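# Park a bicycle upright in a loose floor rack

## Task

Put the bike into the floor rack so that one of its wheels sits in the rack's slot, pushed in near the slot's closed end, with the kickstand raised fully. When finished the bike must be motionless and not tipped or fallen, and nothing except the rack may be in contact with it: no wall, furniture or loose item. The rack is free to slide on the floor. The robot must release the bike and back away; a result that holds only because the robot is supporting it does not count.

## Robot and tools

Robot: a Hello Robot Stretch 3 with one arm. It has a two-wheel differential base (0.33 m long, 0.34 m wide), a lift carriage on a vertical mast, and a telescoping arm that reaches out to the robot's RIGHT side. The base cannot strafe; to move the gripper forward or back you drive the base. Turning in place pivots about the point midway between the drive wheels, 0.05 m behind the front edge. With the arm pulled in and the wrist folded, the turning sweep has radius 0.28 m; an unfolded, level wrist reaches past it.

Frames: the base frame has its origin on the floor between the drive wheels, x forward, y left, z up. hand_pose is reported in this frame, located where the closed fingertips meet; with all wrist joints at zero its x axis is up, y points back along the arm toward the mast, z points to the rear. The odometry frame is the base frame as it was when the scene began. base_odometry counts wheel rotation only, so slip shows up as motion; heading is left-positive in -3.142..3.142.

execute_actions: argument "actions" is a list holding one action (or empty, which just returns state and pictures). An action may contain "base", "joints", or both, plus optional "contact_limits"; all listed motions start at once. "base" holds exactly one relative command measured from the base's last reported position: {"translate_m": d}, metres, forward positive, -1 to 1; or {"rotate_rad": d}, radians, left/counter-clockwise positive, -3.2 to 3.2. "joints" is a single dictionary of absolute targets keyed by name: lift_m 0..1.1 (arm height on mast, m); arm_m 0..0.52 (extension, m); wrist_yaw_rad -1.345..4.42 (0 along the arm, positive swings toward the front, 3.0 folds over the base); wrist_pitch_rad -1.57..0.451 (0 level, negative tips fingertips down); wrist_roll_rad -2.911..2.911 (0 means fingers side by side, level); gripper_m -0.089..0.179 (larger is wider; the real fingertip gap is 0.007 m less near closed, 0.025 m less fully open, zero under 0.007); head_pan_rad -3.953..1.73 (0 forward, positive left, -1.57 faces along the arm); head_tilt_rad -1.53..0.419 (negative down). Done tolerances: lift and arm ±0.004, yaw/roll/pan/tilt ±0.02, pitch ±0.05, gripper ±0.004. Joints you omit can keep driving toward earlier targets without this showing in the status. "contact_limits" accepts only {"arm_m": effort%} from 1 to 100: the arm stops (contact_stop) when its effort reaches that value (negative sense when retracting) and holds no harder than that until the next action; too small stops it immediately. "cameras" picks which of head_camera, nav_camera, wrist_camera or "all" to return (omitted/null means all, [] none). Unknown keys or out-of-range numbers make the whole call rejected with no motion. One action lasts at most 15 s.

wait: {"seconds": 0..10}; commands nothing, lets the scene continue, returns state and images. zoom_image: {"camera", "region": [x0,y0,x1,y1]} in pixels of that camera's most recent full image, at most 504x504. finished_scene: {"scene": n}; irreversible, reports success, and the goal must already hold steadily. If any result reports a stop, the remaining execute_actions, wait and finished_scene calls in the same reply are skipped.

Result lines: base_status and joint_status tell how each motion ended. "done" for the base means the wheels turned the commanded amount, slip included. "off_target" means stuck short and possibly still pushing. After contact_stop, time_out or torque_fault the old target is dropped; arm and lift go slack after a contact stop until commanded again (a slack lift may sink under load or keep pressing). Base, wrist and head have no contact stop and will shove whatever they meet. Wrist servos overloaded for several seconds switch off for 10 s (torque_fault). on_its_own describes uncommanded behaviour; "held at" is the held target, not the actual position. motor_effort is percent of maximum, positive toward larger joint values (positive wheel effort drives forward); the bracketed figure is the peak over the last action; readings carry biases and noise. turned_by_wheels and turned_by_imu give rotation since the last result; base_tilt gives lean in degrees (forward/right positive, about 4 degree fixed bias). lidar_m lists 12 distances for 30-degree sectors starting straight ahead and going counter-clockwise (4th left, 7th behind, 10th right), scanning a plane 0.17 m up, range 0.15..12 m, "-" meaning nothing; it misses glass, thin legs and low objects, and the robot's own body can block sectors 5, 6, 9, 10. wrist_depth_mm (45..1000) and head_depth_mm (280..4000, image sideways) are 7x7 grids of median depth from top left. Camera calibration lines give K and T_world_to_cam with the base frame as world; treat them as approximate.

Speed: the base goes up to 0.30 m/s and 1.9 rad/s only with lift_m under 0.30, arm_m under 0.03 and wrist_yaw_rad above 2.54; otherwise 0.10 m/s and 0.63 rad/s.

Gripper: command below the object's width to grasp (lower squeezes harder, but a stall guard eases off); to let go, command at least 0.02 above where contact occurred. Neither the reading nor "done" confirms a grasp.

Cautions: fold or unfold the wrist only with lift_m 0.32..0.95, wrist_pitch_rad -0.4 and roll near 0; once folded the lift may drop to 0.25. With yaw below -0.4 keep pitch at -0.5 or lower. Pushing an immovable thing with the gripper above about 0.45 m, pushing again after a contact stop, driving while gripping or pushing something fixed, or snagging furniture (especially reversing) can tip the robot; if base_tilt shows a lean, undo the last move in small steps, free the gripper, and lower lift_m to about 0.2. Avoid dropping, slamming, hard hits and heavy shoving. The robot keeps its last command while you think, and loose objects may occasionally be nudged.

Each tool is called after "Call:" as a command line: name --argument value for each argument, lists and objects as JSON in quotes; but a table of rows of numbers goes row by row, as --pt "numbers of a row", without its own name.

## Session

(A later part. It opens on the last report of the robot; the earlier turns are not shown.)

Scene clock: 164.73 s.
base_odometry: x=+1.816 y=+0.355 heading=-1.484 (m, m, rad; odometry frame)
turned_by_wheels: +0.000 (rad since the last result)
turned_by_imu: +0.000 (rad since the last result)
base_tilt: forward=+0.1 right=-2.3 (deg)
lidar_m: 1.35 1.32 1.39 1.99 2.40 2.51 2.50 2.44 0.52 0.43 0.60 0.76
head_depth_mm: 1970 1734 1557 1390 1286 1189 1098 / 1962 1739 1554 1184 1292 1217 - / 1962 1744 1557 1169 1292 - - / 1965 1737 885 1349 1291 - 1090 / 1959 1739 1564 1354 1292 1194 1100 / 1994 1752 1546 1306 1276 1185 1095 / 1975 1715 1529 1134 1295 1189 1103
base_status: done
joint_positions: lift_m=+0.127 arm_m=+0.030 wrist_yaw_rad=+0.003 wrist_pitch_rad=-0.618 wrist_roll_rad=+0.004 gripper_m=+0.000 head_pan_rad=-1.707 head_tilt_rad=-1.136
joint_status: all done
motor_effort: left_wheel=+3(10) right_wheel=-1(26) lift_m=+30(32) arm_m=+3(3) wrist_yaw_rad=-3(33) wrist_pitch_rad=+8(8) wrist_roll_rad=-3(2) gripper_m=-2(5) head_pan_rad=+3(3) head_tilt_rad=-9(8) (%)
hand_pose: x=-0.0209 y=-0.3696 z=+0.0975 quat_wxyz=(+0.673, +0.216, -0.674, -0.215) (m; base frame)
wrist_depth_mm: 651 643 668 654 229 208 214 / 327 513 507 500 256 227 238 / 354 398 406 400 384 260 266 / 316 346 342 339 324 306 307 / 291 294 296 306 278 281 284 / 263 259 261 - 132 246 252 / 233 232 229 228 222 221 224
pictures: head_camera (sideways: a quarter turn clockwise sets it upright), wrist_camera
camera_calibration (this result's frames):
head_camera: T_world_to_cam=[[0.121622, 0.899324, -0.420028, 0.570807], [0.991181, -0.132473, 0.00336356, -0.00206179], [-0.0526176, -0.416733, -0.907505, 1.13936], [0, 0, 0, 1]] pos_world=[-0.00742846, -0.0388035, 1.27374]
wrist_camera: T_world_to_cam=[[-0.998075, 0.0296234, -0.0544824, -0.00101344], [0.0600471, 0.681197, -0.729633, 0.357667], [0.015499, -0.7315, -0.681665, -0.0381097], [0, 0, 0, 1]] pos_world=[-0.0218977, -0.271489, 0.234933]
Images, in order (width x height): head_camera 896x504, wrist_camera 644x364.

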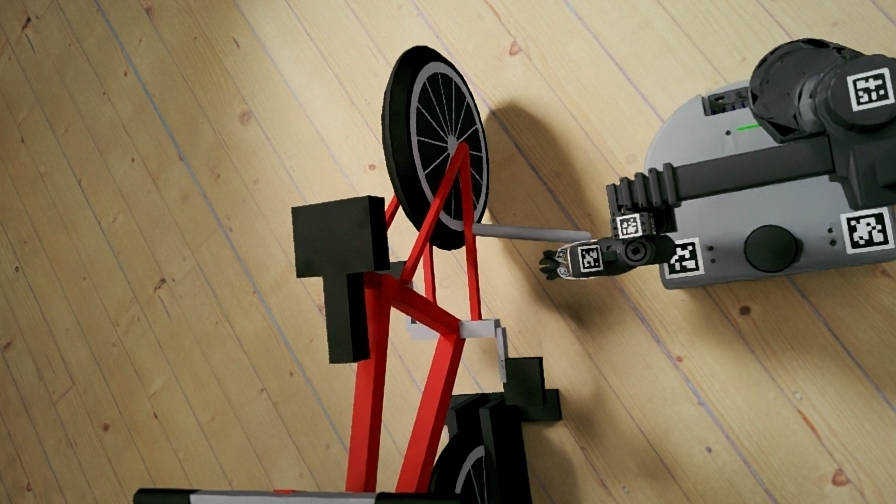

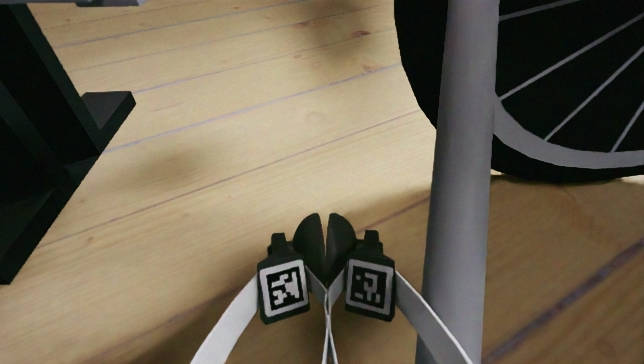

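Call:
execute_actions --actions '[{"joints": {"lift_m": 0.28, "wrist_pitch_rad": -0.75}}]' --cameras '["head_camera", "wrist_camera"]'

Scene clock: 168.83 s.
base_odometry: x=+1.816 y=+0.355 heading=-1.484 (m, m, rad; odometry frame)
turned_by_wheels: +0.000 (rad since the last result)
turned_by_imu: +0.000 (rad since the last result)
base_tilt: forward=+0.1 right=-2.3 (deg)
lidar_m: 1.35 1.32 1.39 1.99 2.41 2.51 2.50 2.44 0.52 0.42 0.60 0.76
head_depth_mm: 1967 1741 1545 1383 1287 1190 - / 1937 1729 1541 1193 1284 1210 - / 1977 1743 1558 1172 1313 - - / 1943 1734 883 1361 1275 - 1098 / 1965 1732 1561 1360 1290 1191 1106 / 1984 1739 1552 1315 1275 1193 1102 / 1958 1719 1528 1128 1280 1195 1101
base_status: not commanded
joint_positions: lift_m=+0.280 arm_m=+0.030 wrist_yaw_rad=+0.003 wrist_pitch_rad=-0.757 wrist_roll_rad=+0.004 gripper_m=+0.000 head_pan_rad=-1.707 head_tilt_rad=-1.136
joint_status: all done
motor_effort: left_wheel=+3(3) right_wheel=-1(1) lift_m=+30(34) arm_m=+3(3) wrist_yaw_rad=-3(3) wrist_pitch_rad=+3(7) wrist_roll_rad=-2(2) gripper_m=-3(2) head_pan_rad=+3(3) head_tilt_rad=-8(9) (%)
hand_pose: x=-0.0210 y=-0.3445 z=+0.2251 quat_wxyz=(+0.656, +0.262, -0.657, -0.261) (m; base frame)
wrist_depth_mm: 741 258 271 354 250 238 230 / 641 610 274 605 271 269 257 / 321 240 271 517 268 311 307 / 213 462 474 473 356 365 364 / 393 420 431 440 409 419 408 / 380 390 387 - 372 378 377 / 355 355 352 346 336 346 345
pictures: head_camera (sideways: a quarter turn clockwise sets it upright), wrist_camera
camera_calibration (this result's frames):
head_camera: T_world_to_cam=[[0.121622, 0.899326, -0.420025, 0.570803], [0.991181, -0.132473, 0.00336357, -0.0020618], [-0.0526171, -0.41673, -0.907506, 1.13937], [0, 0, 0, 1]] pos_world=[-0.00742843, -0.0388034, 1.27374]
wrist_camera: T_world_to_cam=[[-0.998094, 0.0369864, -0.0494073, 0.00648186], [0.0598444, 0.775724, -0.628229, 0.443337], [0.0150905, -0.629988, -0.776458, 0.123559], [0, 0, 0, 1]] pos_world=[-0.0219263, -0.266306, 0.374776]
Images, in order (width x height): head_camera 896x504, wrist_camera 644x364.

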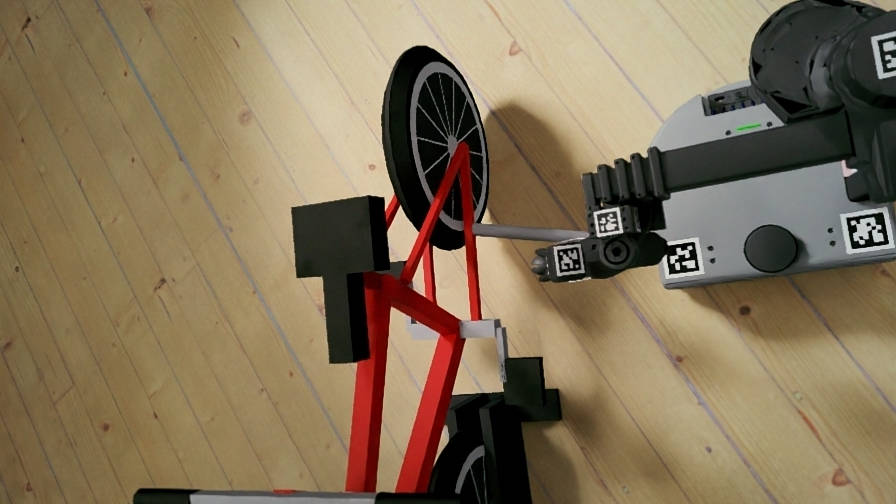

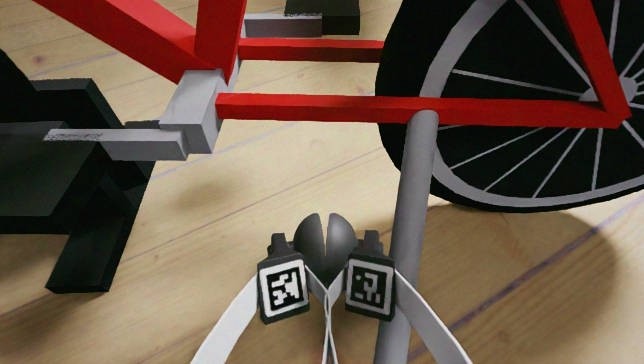

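Call:
execute_actions --actions '[{"base": {"translate_m": -0.062}, "joints": {"lift_m": 0.29, "wrist_pitch_rad": -0.93, "arm_m": 0.125, "gripper_m": 0.11, "head_pan_rad": -1.5}}]' --cameras '["head_camera", "wrist_camera"]'

Scene clock: 171.10 s.
base_odometry: x=+1.810 y=+0.416 heading=-1.484 (m, m, rad; odometry frame)
turned_by_wheels: +0.000 (rad since the last result)
turned_by_imu: +0.000 (rad since the last result)
base_tilt: forward=+0.1 right=-2.4 (deg)
lidar_m: 1.40 1.38 1.45 2.08 2.38 2.48 2.43 2.39 0.51 0.42 0.63 0.76
head_depth_mm: 1947 1745 1555 1351 1287 1187 1136 / 1966 1745 1552 1126 1294 1216 - / 1950 1744 1511 1140 - - - / 1981 1737 945 1218 1275 1214 - / 1947 1737 1534 1355 1279 1182 1099 / 1976 1729 1560 1236 1295 1198 1103 / 1969 1706 949 1234 1300 1189 1105
base_status: done
joint_positions: lift_m=+0.290 arm_m=+0.125 wrist_yaw_rad=+0.002 wrist_pitch_rad=-0.934 wrist_roll_rad=+0.004 gripper_m=+0.110 head_pan_rad=-1.507 head_tilt_rad=-1.136
joint_status: all done
motor_effort: left_wheel=+3(4) right_wheel=-1(7) lift_m=+31(31) arm_m=+3(3) wrist_yaw_rad=-2(2) wrist_pitch_rad=+1(2) wrist_roll_rad=-2(2) gripper_m=+0(82) head_pan_rad=+3(17) head_tilt_rad=-9(9) (%)
hand_pose: x=-0.0213 y=-0.4027 z=+0.2082 quat_wxyz=(+0.631, +0.319, -0.632, -0.318) (m; base frame)
wrist_depth_mm: 180 247 253 188 166 164 159 / 204 480 494 211 195 192 179 / 194 205 206 206 208 208 205 / 194 418 415 404 299 299 293 / 377 390 387 372 384 374 384 / 357 362 359 348 358 358 351 / 339 330 333 326 332 328 331
pictures: head_camera (sideways: a quarter turn clockwise sets it upright), wrist_camera
camera_calibration (this result's frames):
head_camera: T_world_to_cam=[[-0.059478, 0.905577, -0.419992, 0.571864], [0.997741, 0.0670914, 0.00336369, -0.00210197], [0.0312239, -0.418843, -0.907522, 1.13887], [0, 0, 0, 1]] pos_world=[0.000550489, -0.0407166, 1.27374]
wrist_camera: T_world_to_cam=[[-0.998083, 0.0458858, -0.0415421, 0.00951935], [0.0602448, 0.874187, -0.481837, 0.487128], [0.0142061, -0.483416, -0.875276, 0.153346], [0, 0, 0, 1]] pos_world=[-0.0220243, -0.352148, 0.369331]
Images, in order (width x height): head_camera 896x504, wrist_camera 644x364.

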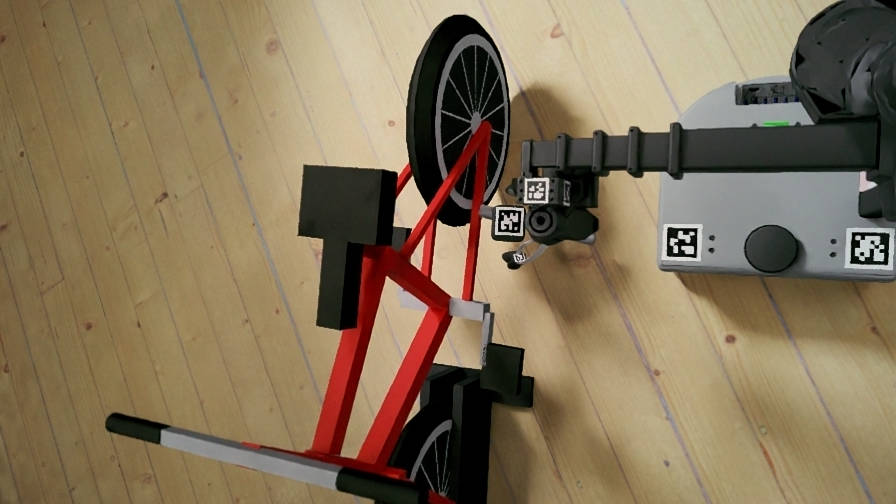

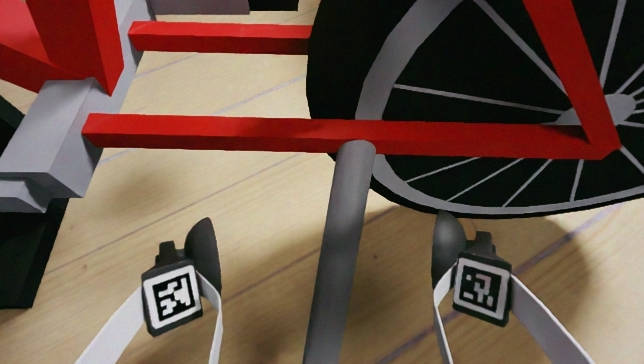

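Call:
execute_actions --actions '[{"joints": {"lift_m": 0.21, "wrist_roll_rad": -0.5}}]' --cameras '["head_camera", "wrist_camera"]'

Scene clock: 172.83 s.
base_odometry: x=+1.810 y=+0.416 heading=-1.484 (m, m, rad; odometry frame)
turned_by_wheels: +0.000 (rad since the last result)
turned_by_imu: +0.000 (rad since the last result)
base_tilt: forward=+0.1 right=-2.3 (deg)
lidar_m: 1.41 1.38 1.45 2.08 2.37 2.48 2.44 2.38 0.51 0.41 0.63 0.76
head_depth_mm: 1947 1720 1551 1364 1295 1189 1121 / 1971 1722 1545 1125 1299 1216 - / 1940 1731 1504 1152 1321 - - / 1954 1736 940 1228 1275 1221 - / 1969 1742 1541 1353 1286 1188 1098 / 1959 1736 1561 1237 1286 1190 1107 / 1959 1703 946 1230 1294 1198 1109
base_status: not commanded
joint_positions: lift_m=+0.210 arm_m=+0.125 wrist_yaw_rad=+0.002 wrist_pitch_rad=-0.934 wrist_roll_rad=-0.497 gripper_m=+0.110 head_pan_rad=-1.507 head_tilt_rad=-1.136
joint_status: all done
motor_effort: left_wheel=+2(3) right_wheel=-1(1) lift_m=+23(24) arm_m=+3(3) wrist_yaw_rad=-2(3) wrist_pitch_rad=+1(2) wrist_roll_rad=-2(2) gripper_m=+0(0) head_pan_rad=+3(4) head_tilt_rad=-9(8) (%)
hand_pose: x=-0.0212 y=-0.4027 z=+0.1285 quat_wxyz=(+0.767, +0.388, -0.456, -0.230) (m; base frame)
wrist_depth_mm: 315 339 374 398 134 143 130 / 296 315 342 378 188 136 144 / 277 294 322 352 140 144 143 / 262 276 301 322 137 212 151 / 248 262 283 288 294 247 214 / 234 247 267 141 300 285 257 / 224 235 241 265 289 306 339
pictures: head_camera (sideways: a quarter turn clockwise sets it upright), wrist_camera
camera_calibration (this result's frames):
head_camera: T_world_to_cam=[[-0.0594783, 0.905577, -0.419992, 0.571864], [0.997741, 0.0670917, 0.00336369, -0.00210197], [0.031224, -0.418843, -0.907522, 1.13887], [0, 0, 0, 1]] pos_world=[0.000550504, -0.0407166, 1.27374]
wrist_camera: T_world_to_cam=[[-0.905314, -0.345347, 0.247268, -0.186423], [-0.421744, 0.799942, -0.426878, 0.401505], [-0.0503793, -0.490743, -0.869847, 0.0786089], [0, 0, 0, 1]] pos_world=[0.00452106, -0.346984, 0.285868]
Images, in order (width x height): head_camera 896x504, wrist_camera 644x364.

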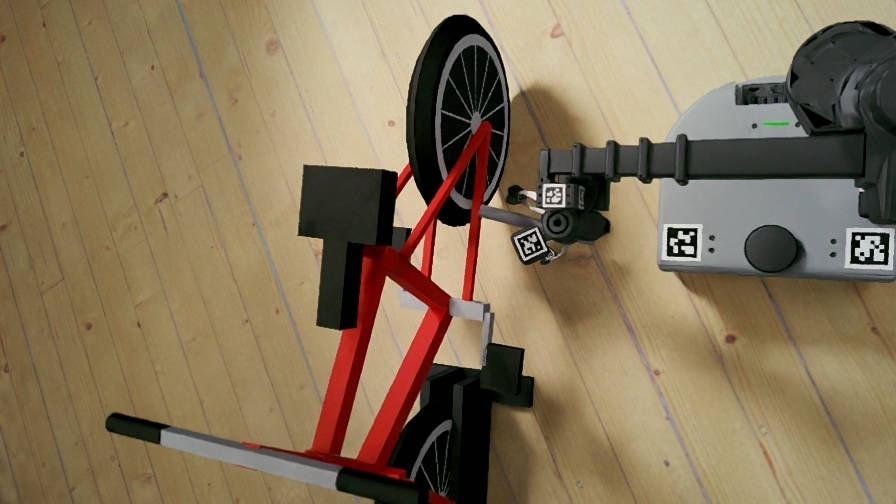

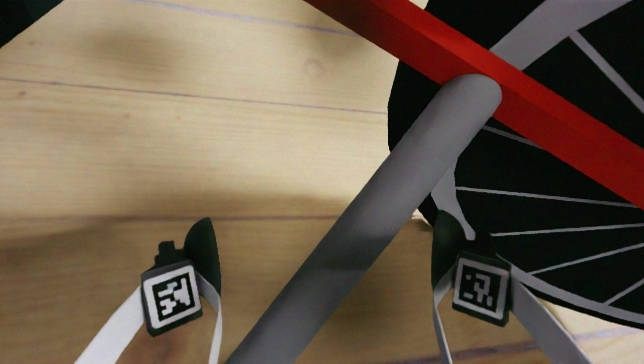

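Call:
execute_actions --actions '[{"joints": {"wrist_roll_rad": -1.35}}]' --cameras '["head_camera", "wrist_camera"]'

Scene clock: 173.97 s.
base_odometry: x=+1.810 y=+0.416 heading=-1.485 (m, m, rad; odometry frame)
turned_by_wheels: -0.001 (rad since the last result)
turned_by_imu: -0.001 (rad since the last result)
base_tilt: forward=+0.1 right=-2.3 (deg)
lidar_m: 1.41 1.38 1.45 2.08 2.37 2.47 2.44 2.39 0.51 0.42 0.63 0.76
head_depth_mm: 1964 1739 1559 1348 1293 1187 1128 / 1973 1727 1556 1133 1285 1222 - / 1954 1727 1512 1139 1325 - - / 1946 1727 941 1228 1275 1209 - / 1955 1735 1539 1205 1296 1189 1103 / 1975 1719 1555 1230 1287 1193 1100 / 1972 1712 906 1234 1295 1189 1100
base_status: not commanded
joint_positions: lift_m=+0.210 arm_m=+0.125 wrist_yaw_rad=-0.087 wrist_pitch_rad=-0.948 wrist_roll_rad=-1.188 gripper_m=+0.110 head_pan_rad=-1.507 head_tilt_rad=-1.136
joint_status: wrist_roll_rad off_target (ended at -1.188, target -1.350)
on_its_own: right_wheel is at rest, and its effort (+30) is outside its rest range (-18 to +18); wrist_yaw_rad is at rest, and its effort (+76) is outside its rest range (-12 to +12)
motor_effort: left_wheel=-16(17) right_wheel=+30(30) lift_m=+26(26) arm_m=+3(3) wrist_yaw_rad=+76(77) wrist_pitch_rad=+8(10) wrist_roll_rad=-87(87) gripper_m=-5(5) head_pan_rad=+4(2) head_tilt_rad=-9(10) (%)
hand_pose: x=-0.0326 y=-0.3992 z=+0.1266 quat_wxyz=(+0.869, +0.441, -0.188, -0.125) (m; base frame)
wrist_depth_mm: 217 244 283 336 413 133 210 / 216 240 277 330 406 137 150 / 213 237 274 323 382 178 143 / 210 234 268 315 245 139 148 / 207 226 269 289 137 187 153 / 205 217 139 138 292 - 159 / 200 137 239 298 330 252 162
pictures: head_camera (sideways: a quarter turn clockwise sets it upright), wrist_camera
camera_calibration (this result's frames):
head_camera: T_world_to_cam=[[-0.0594783, 0.905581, -0.419983, 0.571853], [0.997741, 0.0670913, 0.00336371, -0.00210201], [0.0312233, -0.418834, -0.907526, 1.13888], [0, 0, 0, 1]] pos_world=[0.000550472, -0.0407164, 1.27374]
wrist_camera: T_world_to_cam=[[-0.490845, -0.697505, 0.522071, -0.356879], [-0.855945, 0.497872, -0.139575, 0.221927], [-0.16257, -0.515374, -0.841404, 0.0609614], [0, 0, 0, 1]] pos_world=[0.0246954, -0.327998, 0.268585]
Images, in order (width x height): head_camera 896x504, wrist_camera 644x364.

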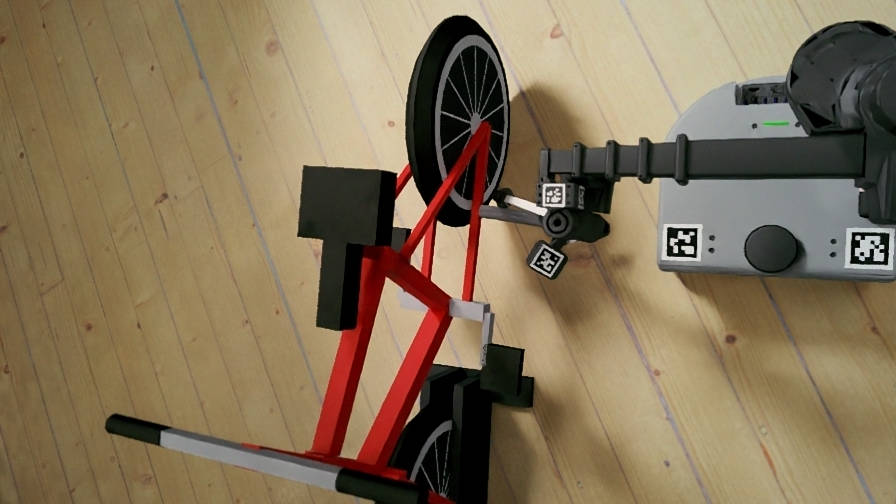

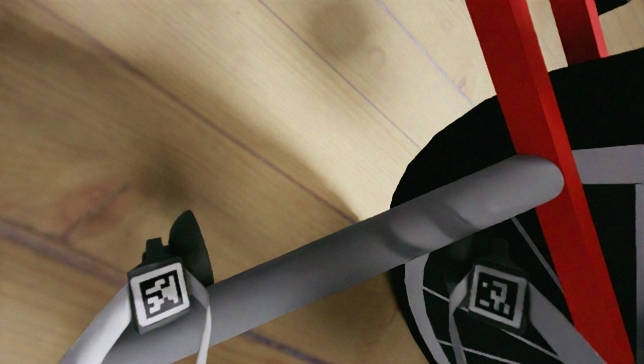

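The wrist is saturating, so I'm relieving the load right away.

Call:
execute_actions --actions '[{"joints": {"wrist_roll_rad": -0.6}}]' --cameras '["head_camera", "wrist_camera"]'

Scene clock: 175.07 s.
base_odometry: x=+1.810 y=+0.416 heading=-1.484 (m, m, rad; odometry frame)
turned_by_wheels: +0.001 (rad since the last result)
turned_by_imu: +0.002 (rad since the last result)
base_tilt: forward=+0.1 right=-2.4 (deg)
lidar_m: 1.41 1.37 1.45 2.08 2.37 2.48 2.45 2.38 0.51 0.42 0.63 0.76
head_depth_mm: 1959 1728 1537 1362 1289 1193 1132 / 1947 1733 1555 1124 1286 1209 - / 1955 1753 1518 1160 1320 - - / 1976 1742 941 1230 1260 1222 - / 1977 1742 1536 1351 1292 1196 1099 / 1965 1743 1558 1234 1295 1194 1106 / 1960 1708 947 1228 1293 1196 1103
base_status: not commanded
joint_positions: lift_m=+0.210 arm_m=+0.125 wrist_yaw_rad=-0.004 wrist_pitch_rad=-0.944 wrist_roll_rad=-0.605 gripper_m=+0.110 head_pan_rad=-1.507 head_tilt_rad=-1.136
joint_status: all done
motor_effort: left_wheel=+1(17) right_wheel=+0(30) lift_m=+26(27) arm_m=+2(3) wrist_yaw_rad=+3(77) wrist_pitch_rad=+6(8) wrist_roll_rad=+2(85) gripper_m=+0(4) head_pan_rad=+3(3) head_tilt_rad=-9(9) (%)
hand_pose: x=-0.0220 y=-0.4007 z=+0.1271 quat_wxyz=(+0.789, +0.402, -0.414, -0.213) (m; base frame)
wrist_depth_mm: 290 320 353 400 134 144 128 / 277 300 331 374 210 137 141 / 261 285 310 346 215 136 146 / 250 267 291 324 138 205 145 / 237 254 279 286 197 239 202 / 227 239 264 140 309 263 236 / 216 232 145 269 293 319 277
pictures: head_camera (sideways: a quarter turn clockwise sets it upright), wrist_camera
camera_calibration (this result's frames):
head_camera: T_world_to_cam=[[-0.0594784, 0.905581, -0.419983, 0.571853], [0.997741, 0.0670914, 0.00336372, -0.00210201], [0.0312234, -0.418834, -0.907526, 1.13888], [0, 0, 0, 1]] pos_world=[0.000550477, -0.0407163, 1.27374]
wrist_camera: T_world_to_cam=[[-0.856441, -0.419975, 0.300215, -0.22167], [-0.511971, 0.765637, -0.389469, 0.378505], [-0.066289, -0.487259, -0.870738, 0.0794888], [0, 0, 0, 1]] pos_world=[0.00920551, -0.344162, 0.283179]
Images, in order (width x height): head_camera 896x504, wrist_camera 644x364.

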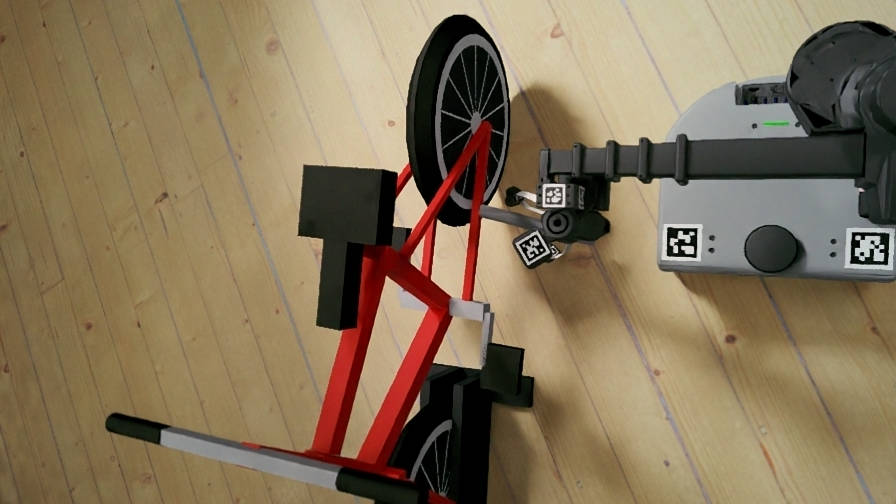

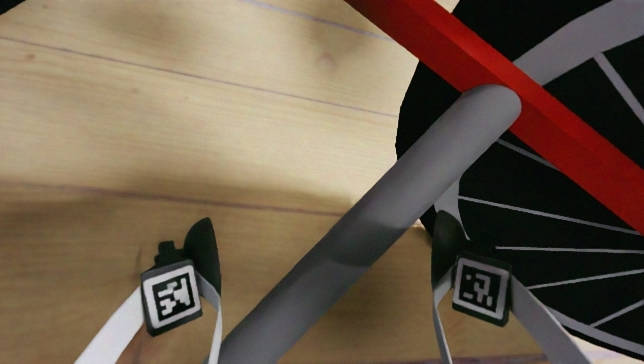

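Call:
execute_actions --actions '[{"joints": {"wrist_roll_rad": -0.1, "lift_m": 0.33, "arm_m": 0.0}}]' --cameras '["head_camera"]'

Call:
execute_actions --actions '[{"base": {"rotate_rad": 0.599}, "joints": {"lift_m": 0.45, "wrist_yaw_rad": 1.57, "wrist_pitch_rad": -1.57, "wrist_roll_rad": -1.57, "gripper_m": 0.0, "head_pan_rad": -2.6, "head_tilt_rad": -1.1}}]' --cameras '["head_camera", "nav_camera"]'

Scene clock: 180.20 s.
base_odometry: x=+1.810 y=+0.416 heading=-1.484 (m, m, rad; odometry frame)
turned_by_wheels: +0.000 (rad since the last result)
turned_by_imu: +0.001 (rad since the last result)
base_tilt: forward=+0.1 right=-2.4 (deg)
lidar_m: 1.41 1.37 1.45 2.08 2.37 2.48 2.44 2.38 0.51 0.42 0.63 0.76
head_depth_mm: 1965 1725 1549 1361 1299 1185 1134 / 1951 1723 1547 1130 1289 1193 - / 1951 1726 1508 1153 1300 - - / 1956 1740 941 1226 1313 1203 - / 1993 1736 1544 1355 1286 1189 1108 / 1972 1733 1562 1233 1291 1190 1098 / 1983 1711 944 1222 1293 1198 1097
base_status: not commanded
joint_positions: lift_m=+0.330 arm_m=+0.000 wrist_yaw_rad=-0.002 wrist_pitch_rad=-0.943 wrist_roll_rad=-0.104 gripper_m=+0.110 head_pan_rad=-1.507 head_tilt_rad=-1.136
joint_status: all done
motor_effort: left_wheel=+2(2) right_wheel=-1(1) lift_m=+31(31) arm_m=-2(1) wrist_yaw_rad=+2(4) wrist_pitch_rad=+6(6) wrist_roll_rad=+1(2) gripper_m=+0(0) head_pan_rad=+3(3) head_tilt_rad=-9(9) (%)
hand_pose: x=-0.0219 y=-0.2762 z=+0.2470 quat_wxyz=(+0.662, +0.337, -0.596, -0.305) (m; base frame)
wrist_depth_mm: 382 285 301 299 300 284 285 / 270 507 537 528 351 324 331 / 449 487 490 489 427 405 415 / 427 446 453 455 460 476 477 / 407 414 422 419 429 434 442 / 381 381 397 395 396 411 410 / 354 357 364 368 373 374 385
pictures: head_camera (sideways: a quarter turn clockwise sets it upright)
camera_calibration (this result's frames):
head_camera: T_world_to_cam=[[-0.0594785, 0.905581, -0.419983, 0.571853], [0.997741, 0.0670916, 0.00336371, -0.00210201], [0.0312234, -0.418834, -0.907526, 1.13888], [0, 0, 0, 1]] pos_world=[0.000550482, -0.0407164, 1.27374]
Images, in order (width x height): head_camera 896x504.

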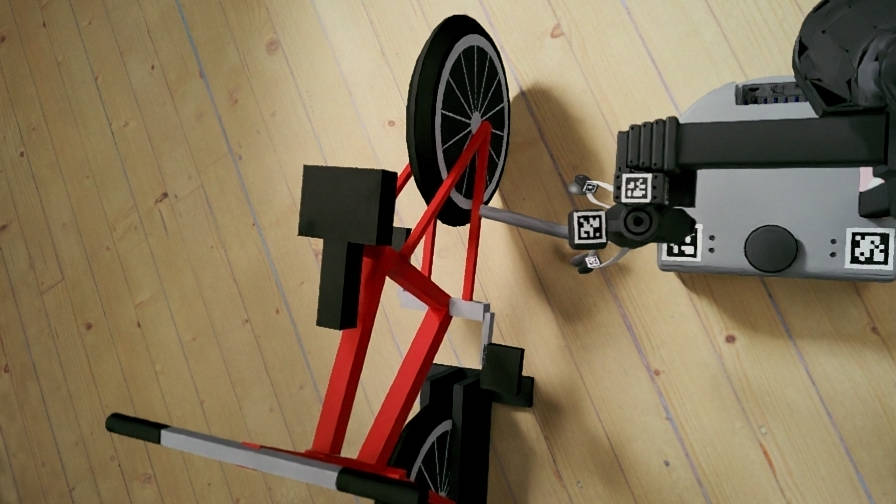

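Scene clock: 182.13 s.
base_odometry: x=+1.810 y=+0.416 heading=-0.885 (m, m, rad; odometry frame)
turned_by_wheels: +0.599 (rad since the last result)
turned_by_imu: +0.608 (rad since the last result)
base_tilt: forward=+0.1 right=-2.3 (deg)
lidar_m: 1.38 1.49 2.28 2.35 2.54 2.41 2.38 0.50 0.42 0.63 0.82 1.39
head_depth_mm: 2069 1818 1607 1442 1321 - - / 2068 1822 1593 1425 1317 - 1056 / 2056 1807 1611 1403 1301 - - / 2072 1809 1601 1169 1309 - 1075 / 2088 1807 1601 1120 1297 - 1092 / 2064 1810 1618 946 1295 1163 1099 / 2073 1815 1609 932 1258 1199 1101
base_status: done
joint_positions: lift_m=+0.450 arm_m=+0.000 wrist_yaw_rad=+1.566 wrist_pitch_rad=-1.561 wrist_roll_rad=-1.566 gripper_m=+0.000 head_pan_rad=-2.593 head_tilt_rad=-1.100
joint_status: all done
motor_effort: left_wheel=-3(9) right_wheel=+5(9) lift_m=+31(29) arm_m=-2(2) wrist_yaw_rad=+3(7) wrist_pitch_rad=-5(6) wrist_roll_rad=-3(3) gripper_m=-2(79) head_pan_rad=-2(40) head_tilt_rad=+0(6) (%)
hand_pose: x=-0.0429 y=-0.1451 z=+0.3321 quat_wxyz=(+0.505, +0.500, +0.496, +0.500) (m; base frame)
wrist_depth_mm: 453 - - - 460 463 465 / 464 - - - 478 472 481 / 470 - - - 485 486 495 / 486 492 - - 499 492 502 / 495 498 501 - 514 510 514 / 507 501 508 - 514 528 517 / 425 517 530 531 526 537 544
pictures: head_camera (sideways: a quarter turn clockwise sets it upright), nav_camera (sideways: a quarter turn counterclockwise sets it upright)
camera_calibration (this result's frames):
head_camera: T_world_to_cam=[[0.760254, 0.466258, -0.452346, 0.609006], [0.524205, -0.851586, 0.00325079, 0.000933432], [-0.383696, -0.239594, -0.891837, 1.12103], [0, 0, 0, 1]] pos_world=[-0.0333555, -0.0145682, 1.27525]
nav_camera: T_world_to_cam=[[-0.756502, -0.454657, 0.470097, -0.563226], [-0.520934, 0.8535, -0.0128428, 0.0704156], [-0.395389, -0.254605, -0.882521, 1.1107], [0, 0, 0, 1]] pos_world=[0.0497581, -0.0333851, 1.24589]
Images, in order (width x height): head_camera 896x504, nav_camera 672x504.

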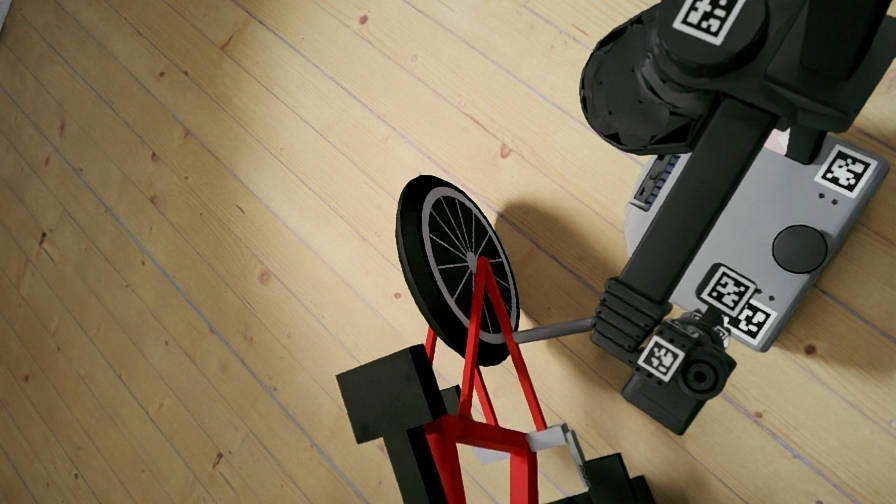

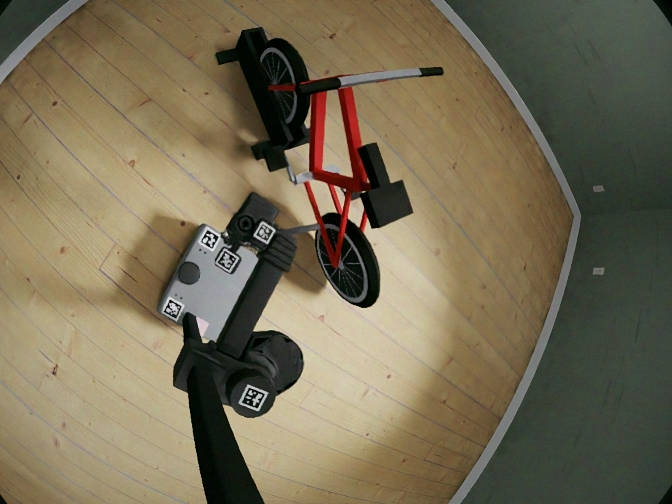

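Call:
execute_actions --actions '[{"base": {"translate_m": -0.69}, "joints": {"head_pan_rad": -1.2, "head_tilt_rad": -1.3}}]' --cameras '["head_camera", "nav_camera"]'

Scene clock: 190.23 s.
base_odometry: x=+1.374 y=+0.951 heading=-0.885 (m, m, rad; odometry frame)
turned_by_wheels: +0.000 (rad since the last result)
turned_by_imu: +0.000 (rad since the last result)
base_tilt: forward=+0.1 right=-2.3 (deg)
lidar_m: 2.06 2.24 2.47 2.44 2.14 1.72 1.70 1.85 2.34 2.32 0.21 0.52
head_depth_mm: 1615 1508 1411 1337 1246 1184 - / 1626 1517 1413 1332 - - - / 1621 1512 1419 1333 - - - / 1619 1514 1421 1330 1258 - 1137 / 1619 1504 1206 1124 1260 1191 1126 / 1613 1513 1160 1319 1254 1189 1131 / 1627 1113 1397 1321 1256 1189 1128
base_status: done
joint_positions: lift_m=+0.450 arm_m=+0.000 wrist_yaw_rad=+1.566 wrist_pitch_rad=-1.561 wrist_roll_rad=-1.566 gripper_m=+0.000 head_pan_rad=-1.207 head_tilt_rad=-1.284
joint_status: all done
motor_effort: left_wheel=-3(11) right_wheel=+5(6) lift_m=+31(31) arm_m=-2(2) wrist_yaw_rad=+3(4) wrist_pitch_rad=-5(5) wrist_roll_rad=-3(3) gripper_m=-2(2) head_pan_rad=+3(38) head_tilt_rad=-10(33) (%)
hand_pose: x=-0.0429 y=-0.1451 z=+0.3321 quat_wxyz=(+0.505, +0.500, +0.496, +0.500) (m; base frame)
wrist_depth_mm: 453 - - - 460 464 468 / 466 - - - 476 475 474 / 468 - - - 484 487 483 / 485 489 - - 493 499 502 / 496 497 506 - 501 504 513 / 512 514 517 - 521 252 518 / 524 527 524 534 533 532 204
pictures: head_camera (sideways: a quarter turn clockwise sets it upright), nav_camera (sideways: a quarter turn counterclockwise sets it upright)
camera_calibration (this result's frames):
head_camera: T_world_to_cam=[[-0.343003, 0.896293, -0.281082, 0.392682], [0.933544, 0.358444, 0.00378237, -0.00225476], [0.104142, -0.261105, -0.959676, 1.20615], [0, 0, 0, 1]] pos_world=[0.0111845, -0.036218, 1.2679]
nav_camera: T_world_to_cam=[[0.333502, -0.893666, 0.30023, -0.348634], [-0.935429, -0.353293, -0.0125164, 0.0725161], [0.117254, -0.276669, -0.953785, 1.20013], [0, 0, 0, 1]] pos_world=[0.0433835, 0.0460959, 1.25024]
Images, in order (width x height): head_camera 896x504, nav_camera 672x504.

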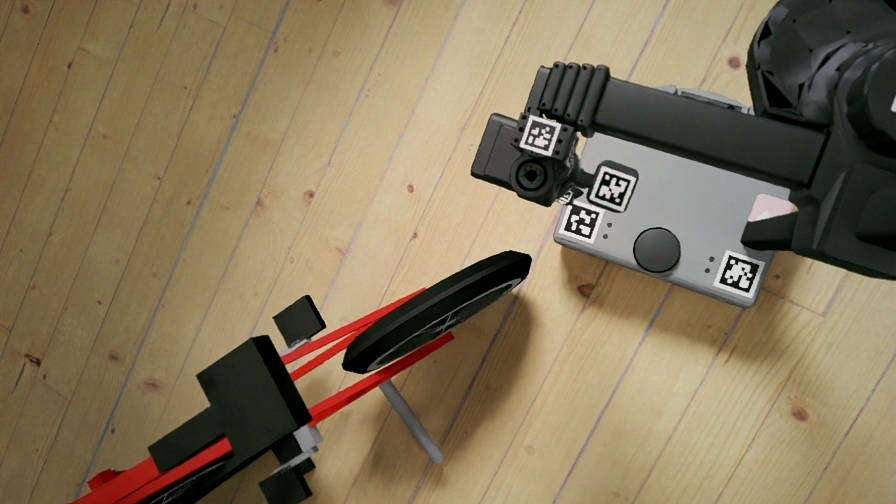

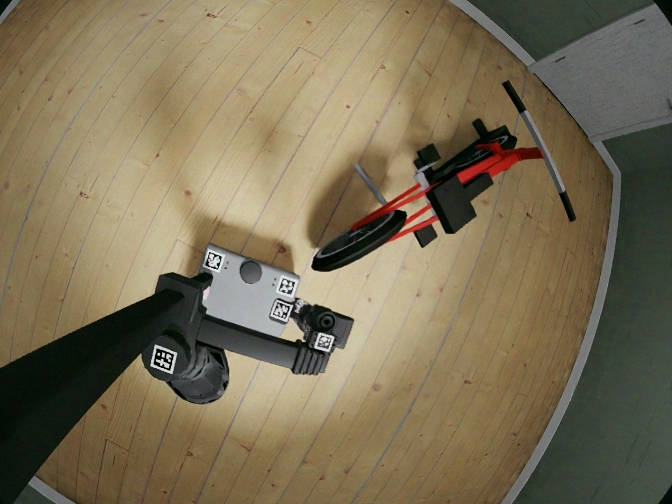

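Call:
execute_actions --actions '[{"base": {"rotate_rad": 1.146}, "joints": {"head_pan_rad": -1.75, "head_tilt_rad": -1.15}}]' --cameras '["head_camera", "nav_camera"]'

Scene clock: 194.10 s.
base_odometry: x=+1.374 y=+0.951 heading=+0.260 (m, m, rad; odometry frame)
turned_by_wheels: +1.146 (rad since the last result)
turned_by_imu: +1.134 (rad since the last result)
base_tilt: forward=+0.1 right=-2.3 (deg)
lidar_m: 2.45 2.45 2.04 1.71 1.70 1.91 2.32 2.31 0.21 0.53 2.06 2.31
head_depth_mm: 1898 1718 1542 1398 1277 1196 - / 1869 1704 1533 1382 1282 1211 - / 1875 1183 882 1246 1159 - - / 1919 1681 1505 1377 1325 - 1090 / 1915 1705 1551 1405 1288 1188 1106 / 1908 1713 1539 1400 1295 1189 1101 / 1905 1724 1535 1414 1284 1194 1108
base_status: done
joint_positions: lift_m=+0.450 arm_m=+0.000 wrist_yaw_rad=+1.567 wrist_pitch_rad=-1.562 wrist_roll_rad=-1.566 gripper_m=+0.000 head_pan_rad=-1.743 head_tilt_rad=-1.149
joint_status: all done
motor_effort: left_wheel=-9(30) right_wheel=+15(42) lift_m=+31(30) arm_m=-2(2) wrist_yaw_rad=+2(3) wrist_pitch_rad=-4(5) wrist_roll_rad=-3(3) gripper_m=-2(2) head_pan_rad=-2(30) head_tilt_rad=-1(20) (%)
hand_pose: x=-0.0431 y=-0.1451 z=+0.3321 quat_wxyz=(+0.504, +0.500, +0.496, +0.500) (m; base frame)
wrist_depth_mm: 458 - - - 468 464 463 / 468 - - - 472 474 473 / 478 - - - 485 480 480 / 492 492 - - 490 499 496 / 497 504 331 - 511 499 503 / 506 514 240 - 523 518 515 / 525 515 337 541 537 539 536
pictures: head_camera (sideways: a quarter turn clockwise sets it upright), nav_camera (sideways: a quarter turn counterclockwise sets it upright)
camera_calibration (this result's frames):
head_camera: T_world_to_cam=[[0.155434, 0.899576, -0.40817, 0.555156], [0.985651, -0.168762, 0.0034034, -0.00207986], [-0.0658219, -0.402842, -0.9129, 1.14645], [0, 0, 0, 1]] pos_world=[-0.00877821, -0.0379168, 1.2732]
nav_camera: T_world_to_cam=[[-0.16182, -0.889965, 0.426353, -0.509874], [-0.984849, 0.172941, -0.0127985, 0.073187], [-0.0623436, -0.421964, -0.904466, 1.13718], [0, 0, 0, 1]] pos_world=[0.0604663, 0.0134215, 1.24686]
Images, in order (width x height): head_camera 896x504, nav_camera 672x504.

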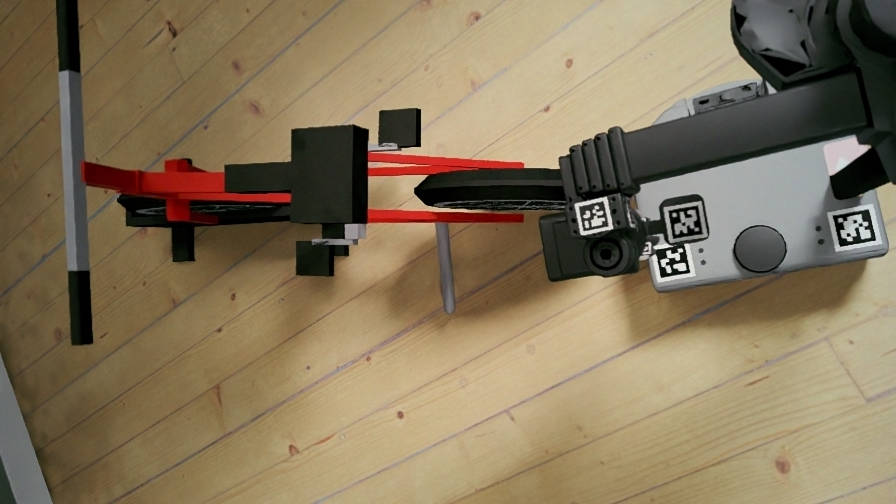

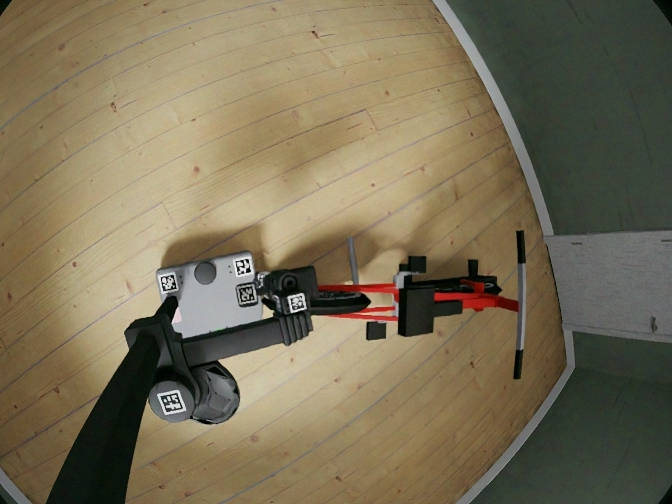

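Call:
execute_actions --actions '[]' --cameras '["wrist_camera"]'

Scene clock: 194.17 s.
base_odometry: x=+1.374 y=+0.951 heading=+0.260 (m, m, rad; odometry frame)
turned_by_wheels: +0.000 (rad since the last result)
turned_by_imu: +0.000 (rad since the last result)
base_tilt: forward=+0.1 right=-2.3 (deg)
lidar_m: 2.45 2.44 2.04 1.70 1.70 1.91 2.32 2.32 0.21 0.53 2.06 2.31
head_depth_mm: 1885 1705 1534 1407 1275 1200 - / 1873 1719 1538 1388 1283 1213 - / 1847 1186 883 1247 1158 - - / 1928 1682 1492 1383 1323 - 1096 / 1936 1710 1549 1404 1283 1195 1104 / 1955 1727 1540 1420 1289 1191 1098 / 1909 1731 1561 1409 1292 1193 1108
base_status: done
joint_positions: lift_m=+0.450 arm_m=+0.000 wrist_yaw_rad=+1.567 wrist_pitch_rad=-1.562 wrist_roll_rad=-1.566 gripper_m=+0.000 head_pan_rad=-1.743 head_tilt_rad=-1.149
joint_status: all done
motor_effort: left_wheel=-9(30) right_wheel=+15(42) lift_m=+30(30) arm_m=-1(2) wrist_yaw_rad=+3(3) wrist_pitch_rad=-4(5) wrist_roll_rad=-3(3) gripper_m=-3(2) head_pan_rad=-4(30) head_tilt_rad=+0(20) (%)
hand_pose: x=-0.0431 y=-0.1451 z=+0.3321 quat_wxyz=(+0.504, +0.500, +0.496, +0.500) (m; base frame)
wrist_depth_mm: 453 - - - 460 459 468 / 462 - - - 472 475 472 / 471 - - - 484 487 486 / 485 481 - - 494 487 497 / 494 506 329 - 500 506 513 / 510 510 242 - 520 524 523 / 525 516 340 525 528 537 529
pictures: wrist_camera
camera_calibration (this result's frames):
wrist_camera: T_world_to_cam=[[0.997589, -0.06933, 0.00294734, 0.0355727], [-0.0691114, -0.988831, 0.132046, -0.156816], [-0.00624034, -0.131932, -0.991239, 0.475257], [0, 0, 0, 1]] pos_world=[-0.043359, -0.0898966, 0.491696]
Images, in order (width x height): wrist_camera 644x364.

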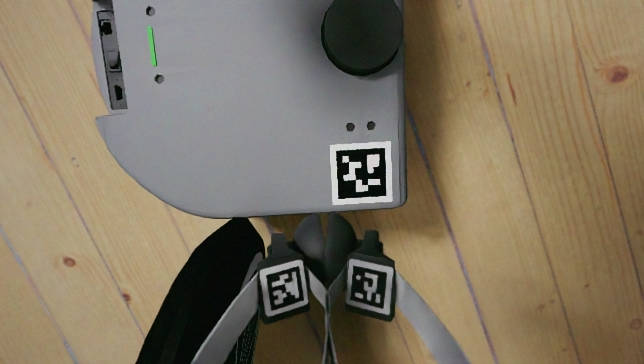

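Call:
execute_actions --actions '[]'

Scene clock: 194.67 s.
base_odometry: x=+1.374 y=+0.951 heading=+0.260 (m, m, rad; odometry frame)
turned_by_wheels: +0.000 (rad since the last result)
turned_by_imu: +0.000 (rad since the last result)
base_tilt: forward=+0.2 right=-2.4 (deg)
lidar_m: 2.46 2.44 2.04 1.71 1.70 1.91 2.32 2.31 0.21 0.53 2.06 2.30
head_depth_mm: 1893 1708 1541 1400 1289 1198 - / 1882 1697 1548 1393 1279 1217 - / 1861 1180 884 1235 1156 - - / 1914 1678 1509 1379 1308 - 1093 / 1920 1719 1544 1403 1280 1189 1101 / 1914 1719 1538 1410 1281 1194 1101 / 1895 1726 1547 1398 1293 1190 1102
base_status: done
joint_positions: lift_m=+0.450 arm_m=+0.000 wrist_yaw_rad=+1.567 wrist_pitch_rad=-1.562 wrist_roll_rad=-1.566 gripper_m=+0.000 head_pan_rad=-1.743 head_tilt_rad=-1.149
joint_status: all done
motor_effort: left_wheel=-10(30) right_wheel=+15(42) lift_m=+31(30) arm_m=-1(2) wrist_yaw_rad=+4(3) wrist_pitch_rad=-4(5) wrist_roll_rad=-3(3) gripper_m=-2(2) head_pan_rad=-3(30) head_tilt_rad=-1(20) (%)
hand_pose: x=-0.0431 y=-0.1451 z=+0.3321 quat_wxyz=(+0.504, +0.500, +0.496, +0.500) (m; base frame)
wrist_depth_mm: 452 - - - 466 460 460 / 457 - - - 473 470 474 / 468 - - - 483 479 487 / 485 489 - - 497 498 508 / 502 498 333 - 507 507 512 / 505 510 241 - 513 524 523 / 520 514 341 532 538 533 546
pictures: head_camera (sideways: a quarter turn clockwise sets it upright), nav_camera (sideways: a quarter turn counterclockwise sets it upright), wrist_camera
camera_calibration (this result's frames):
head_camera: T_world_to_cam=[[0.155434, 0.899576, -0.40817, 0.555156], [0.985651, -0.168762, 0.0034034, -0.00207986], [-0.0658219, -0.402842, -0.9129, 1.14645], [0, 0, 0, 1]] pos_world=[-0.00877821, -0.0379168, 1.2732]
nav_camera: T_world_to_cam=[[-0.16182, -0.889965, 0.426353, -0.509875], [-0.984849, 0.172941, -0.0127985, 0.073187], [-0.0623436, -0.421964, -0.904466, 1.13718], [0, 0, 0, 1]] pos_world=[0.0604663, 0.0134215, 1.24686]
wrist_camera: T_world_to_cam=[[0.997589, -0.0693303, 0.00294734, 0.0355727], [-0.0691118, -0.988831, 0.132046, -0.156816], [-0.00624039, -0.131932, -0.991239, 0.475257], [0, 0, 0, 1]] pos_world=[-0.043359, -0.0898966, 0.491696]
Images, in order (width x height): head_camera 896x504, nav_camera 672x504, wrist_camera 644x364.

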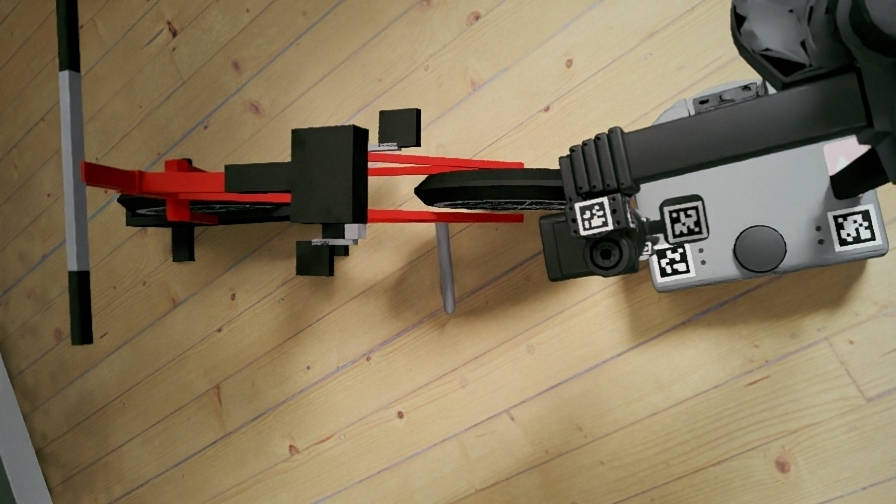

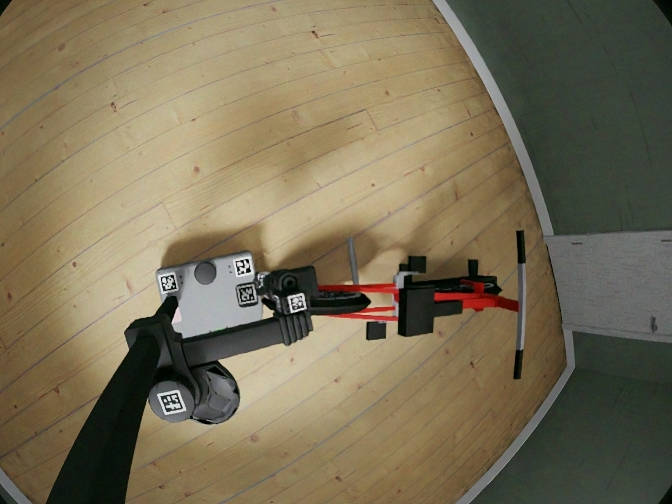

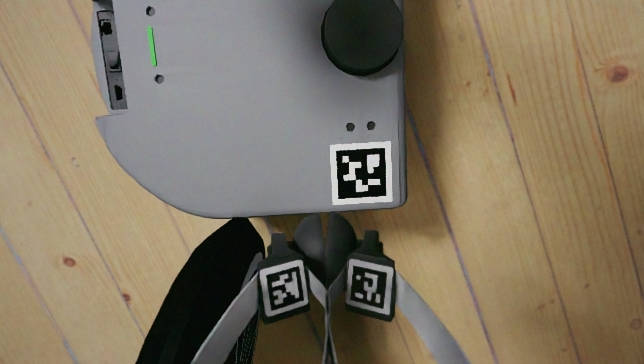

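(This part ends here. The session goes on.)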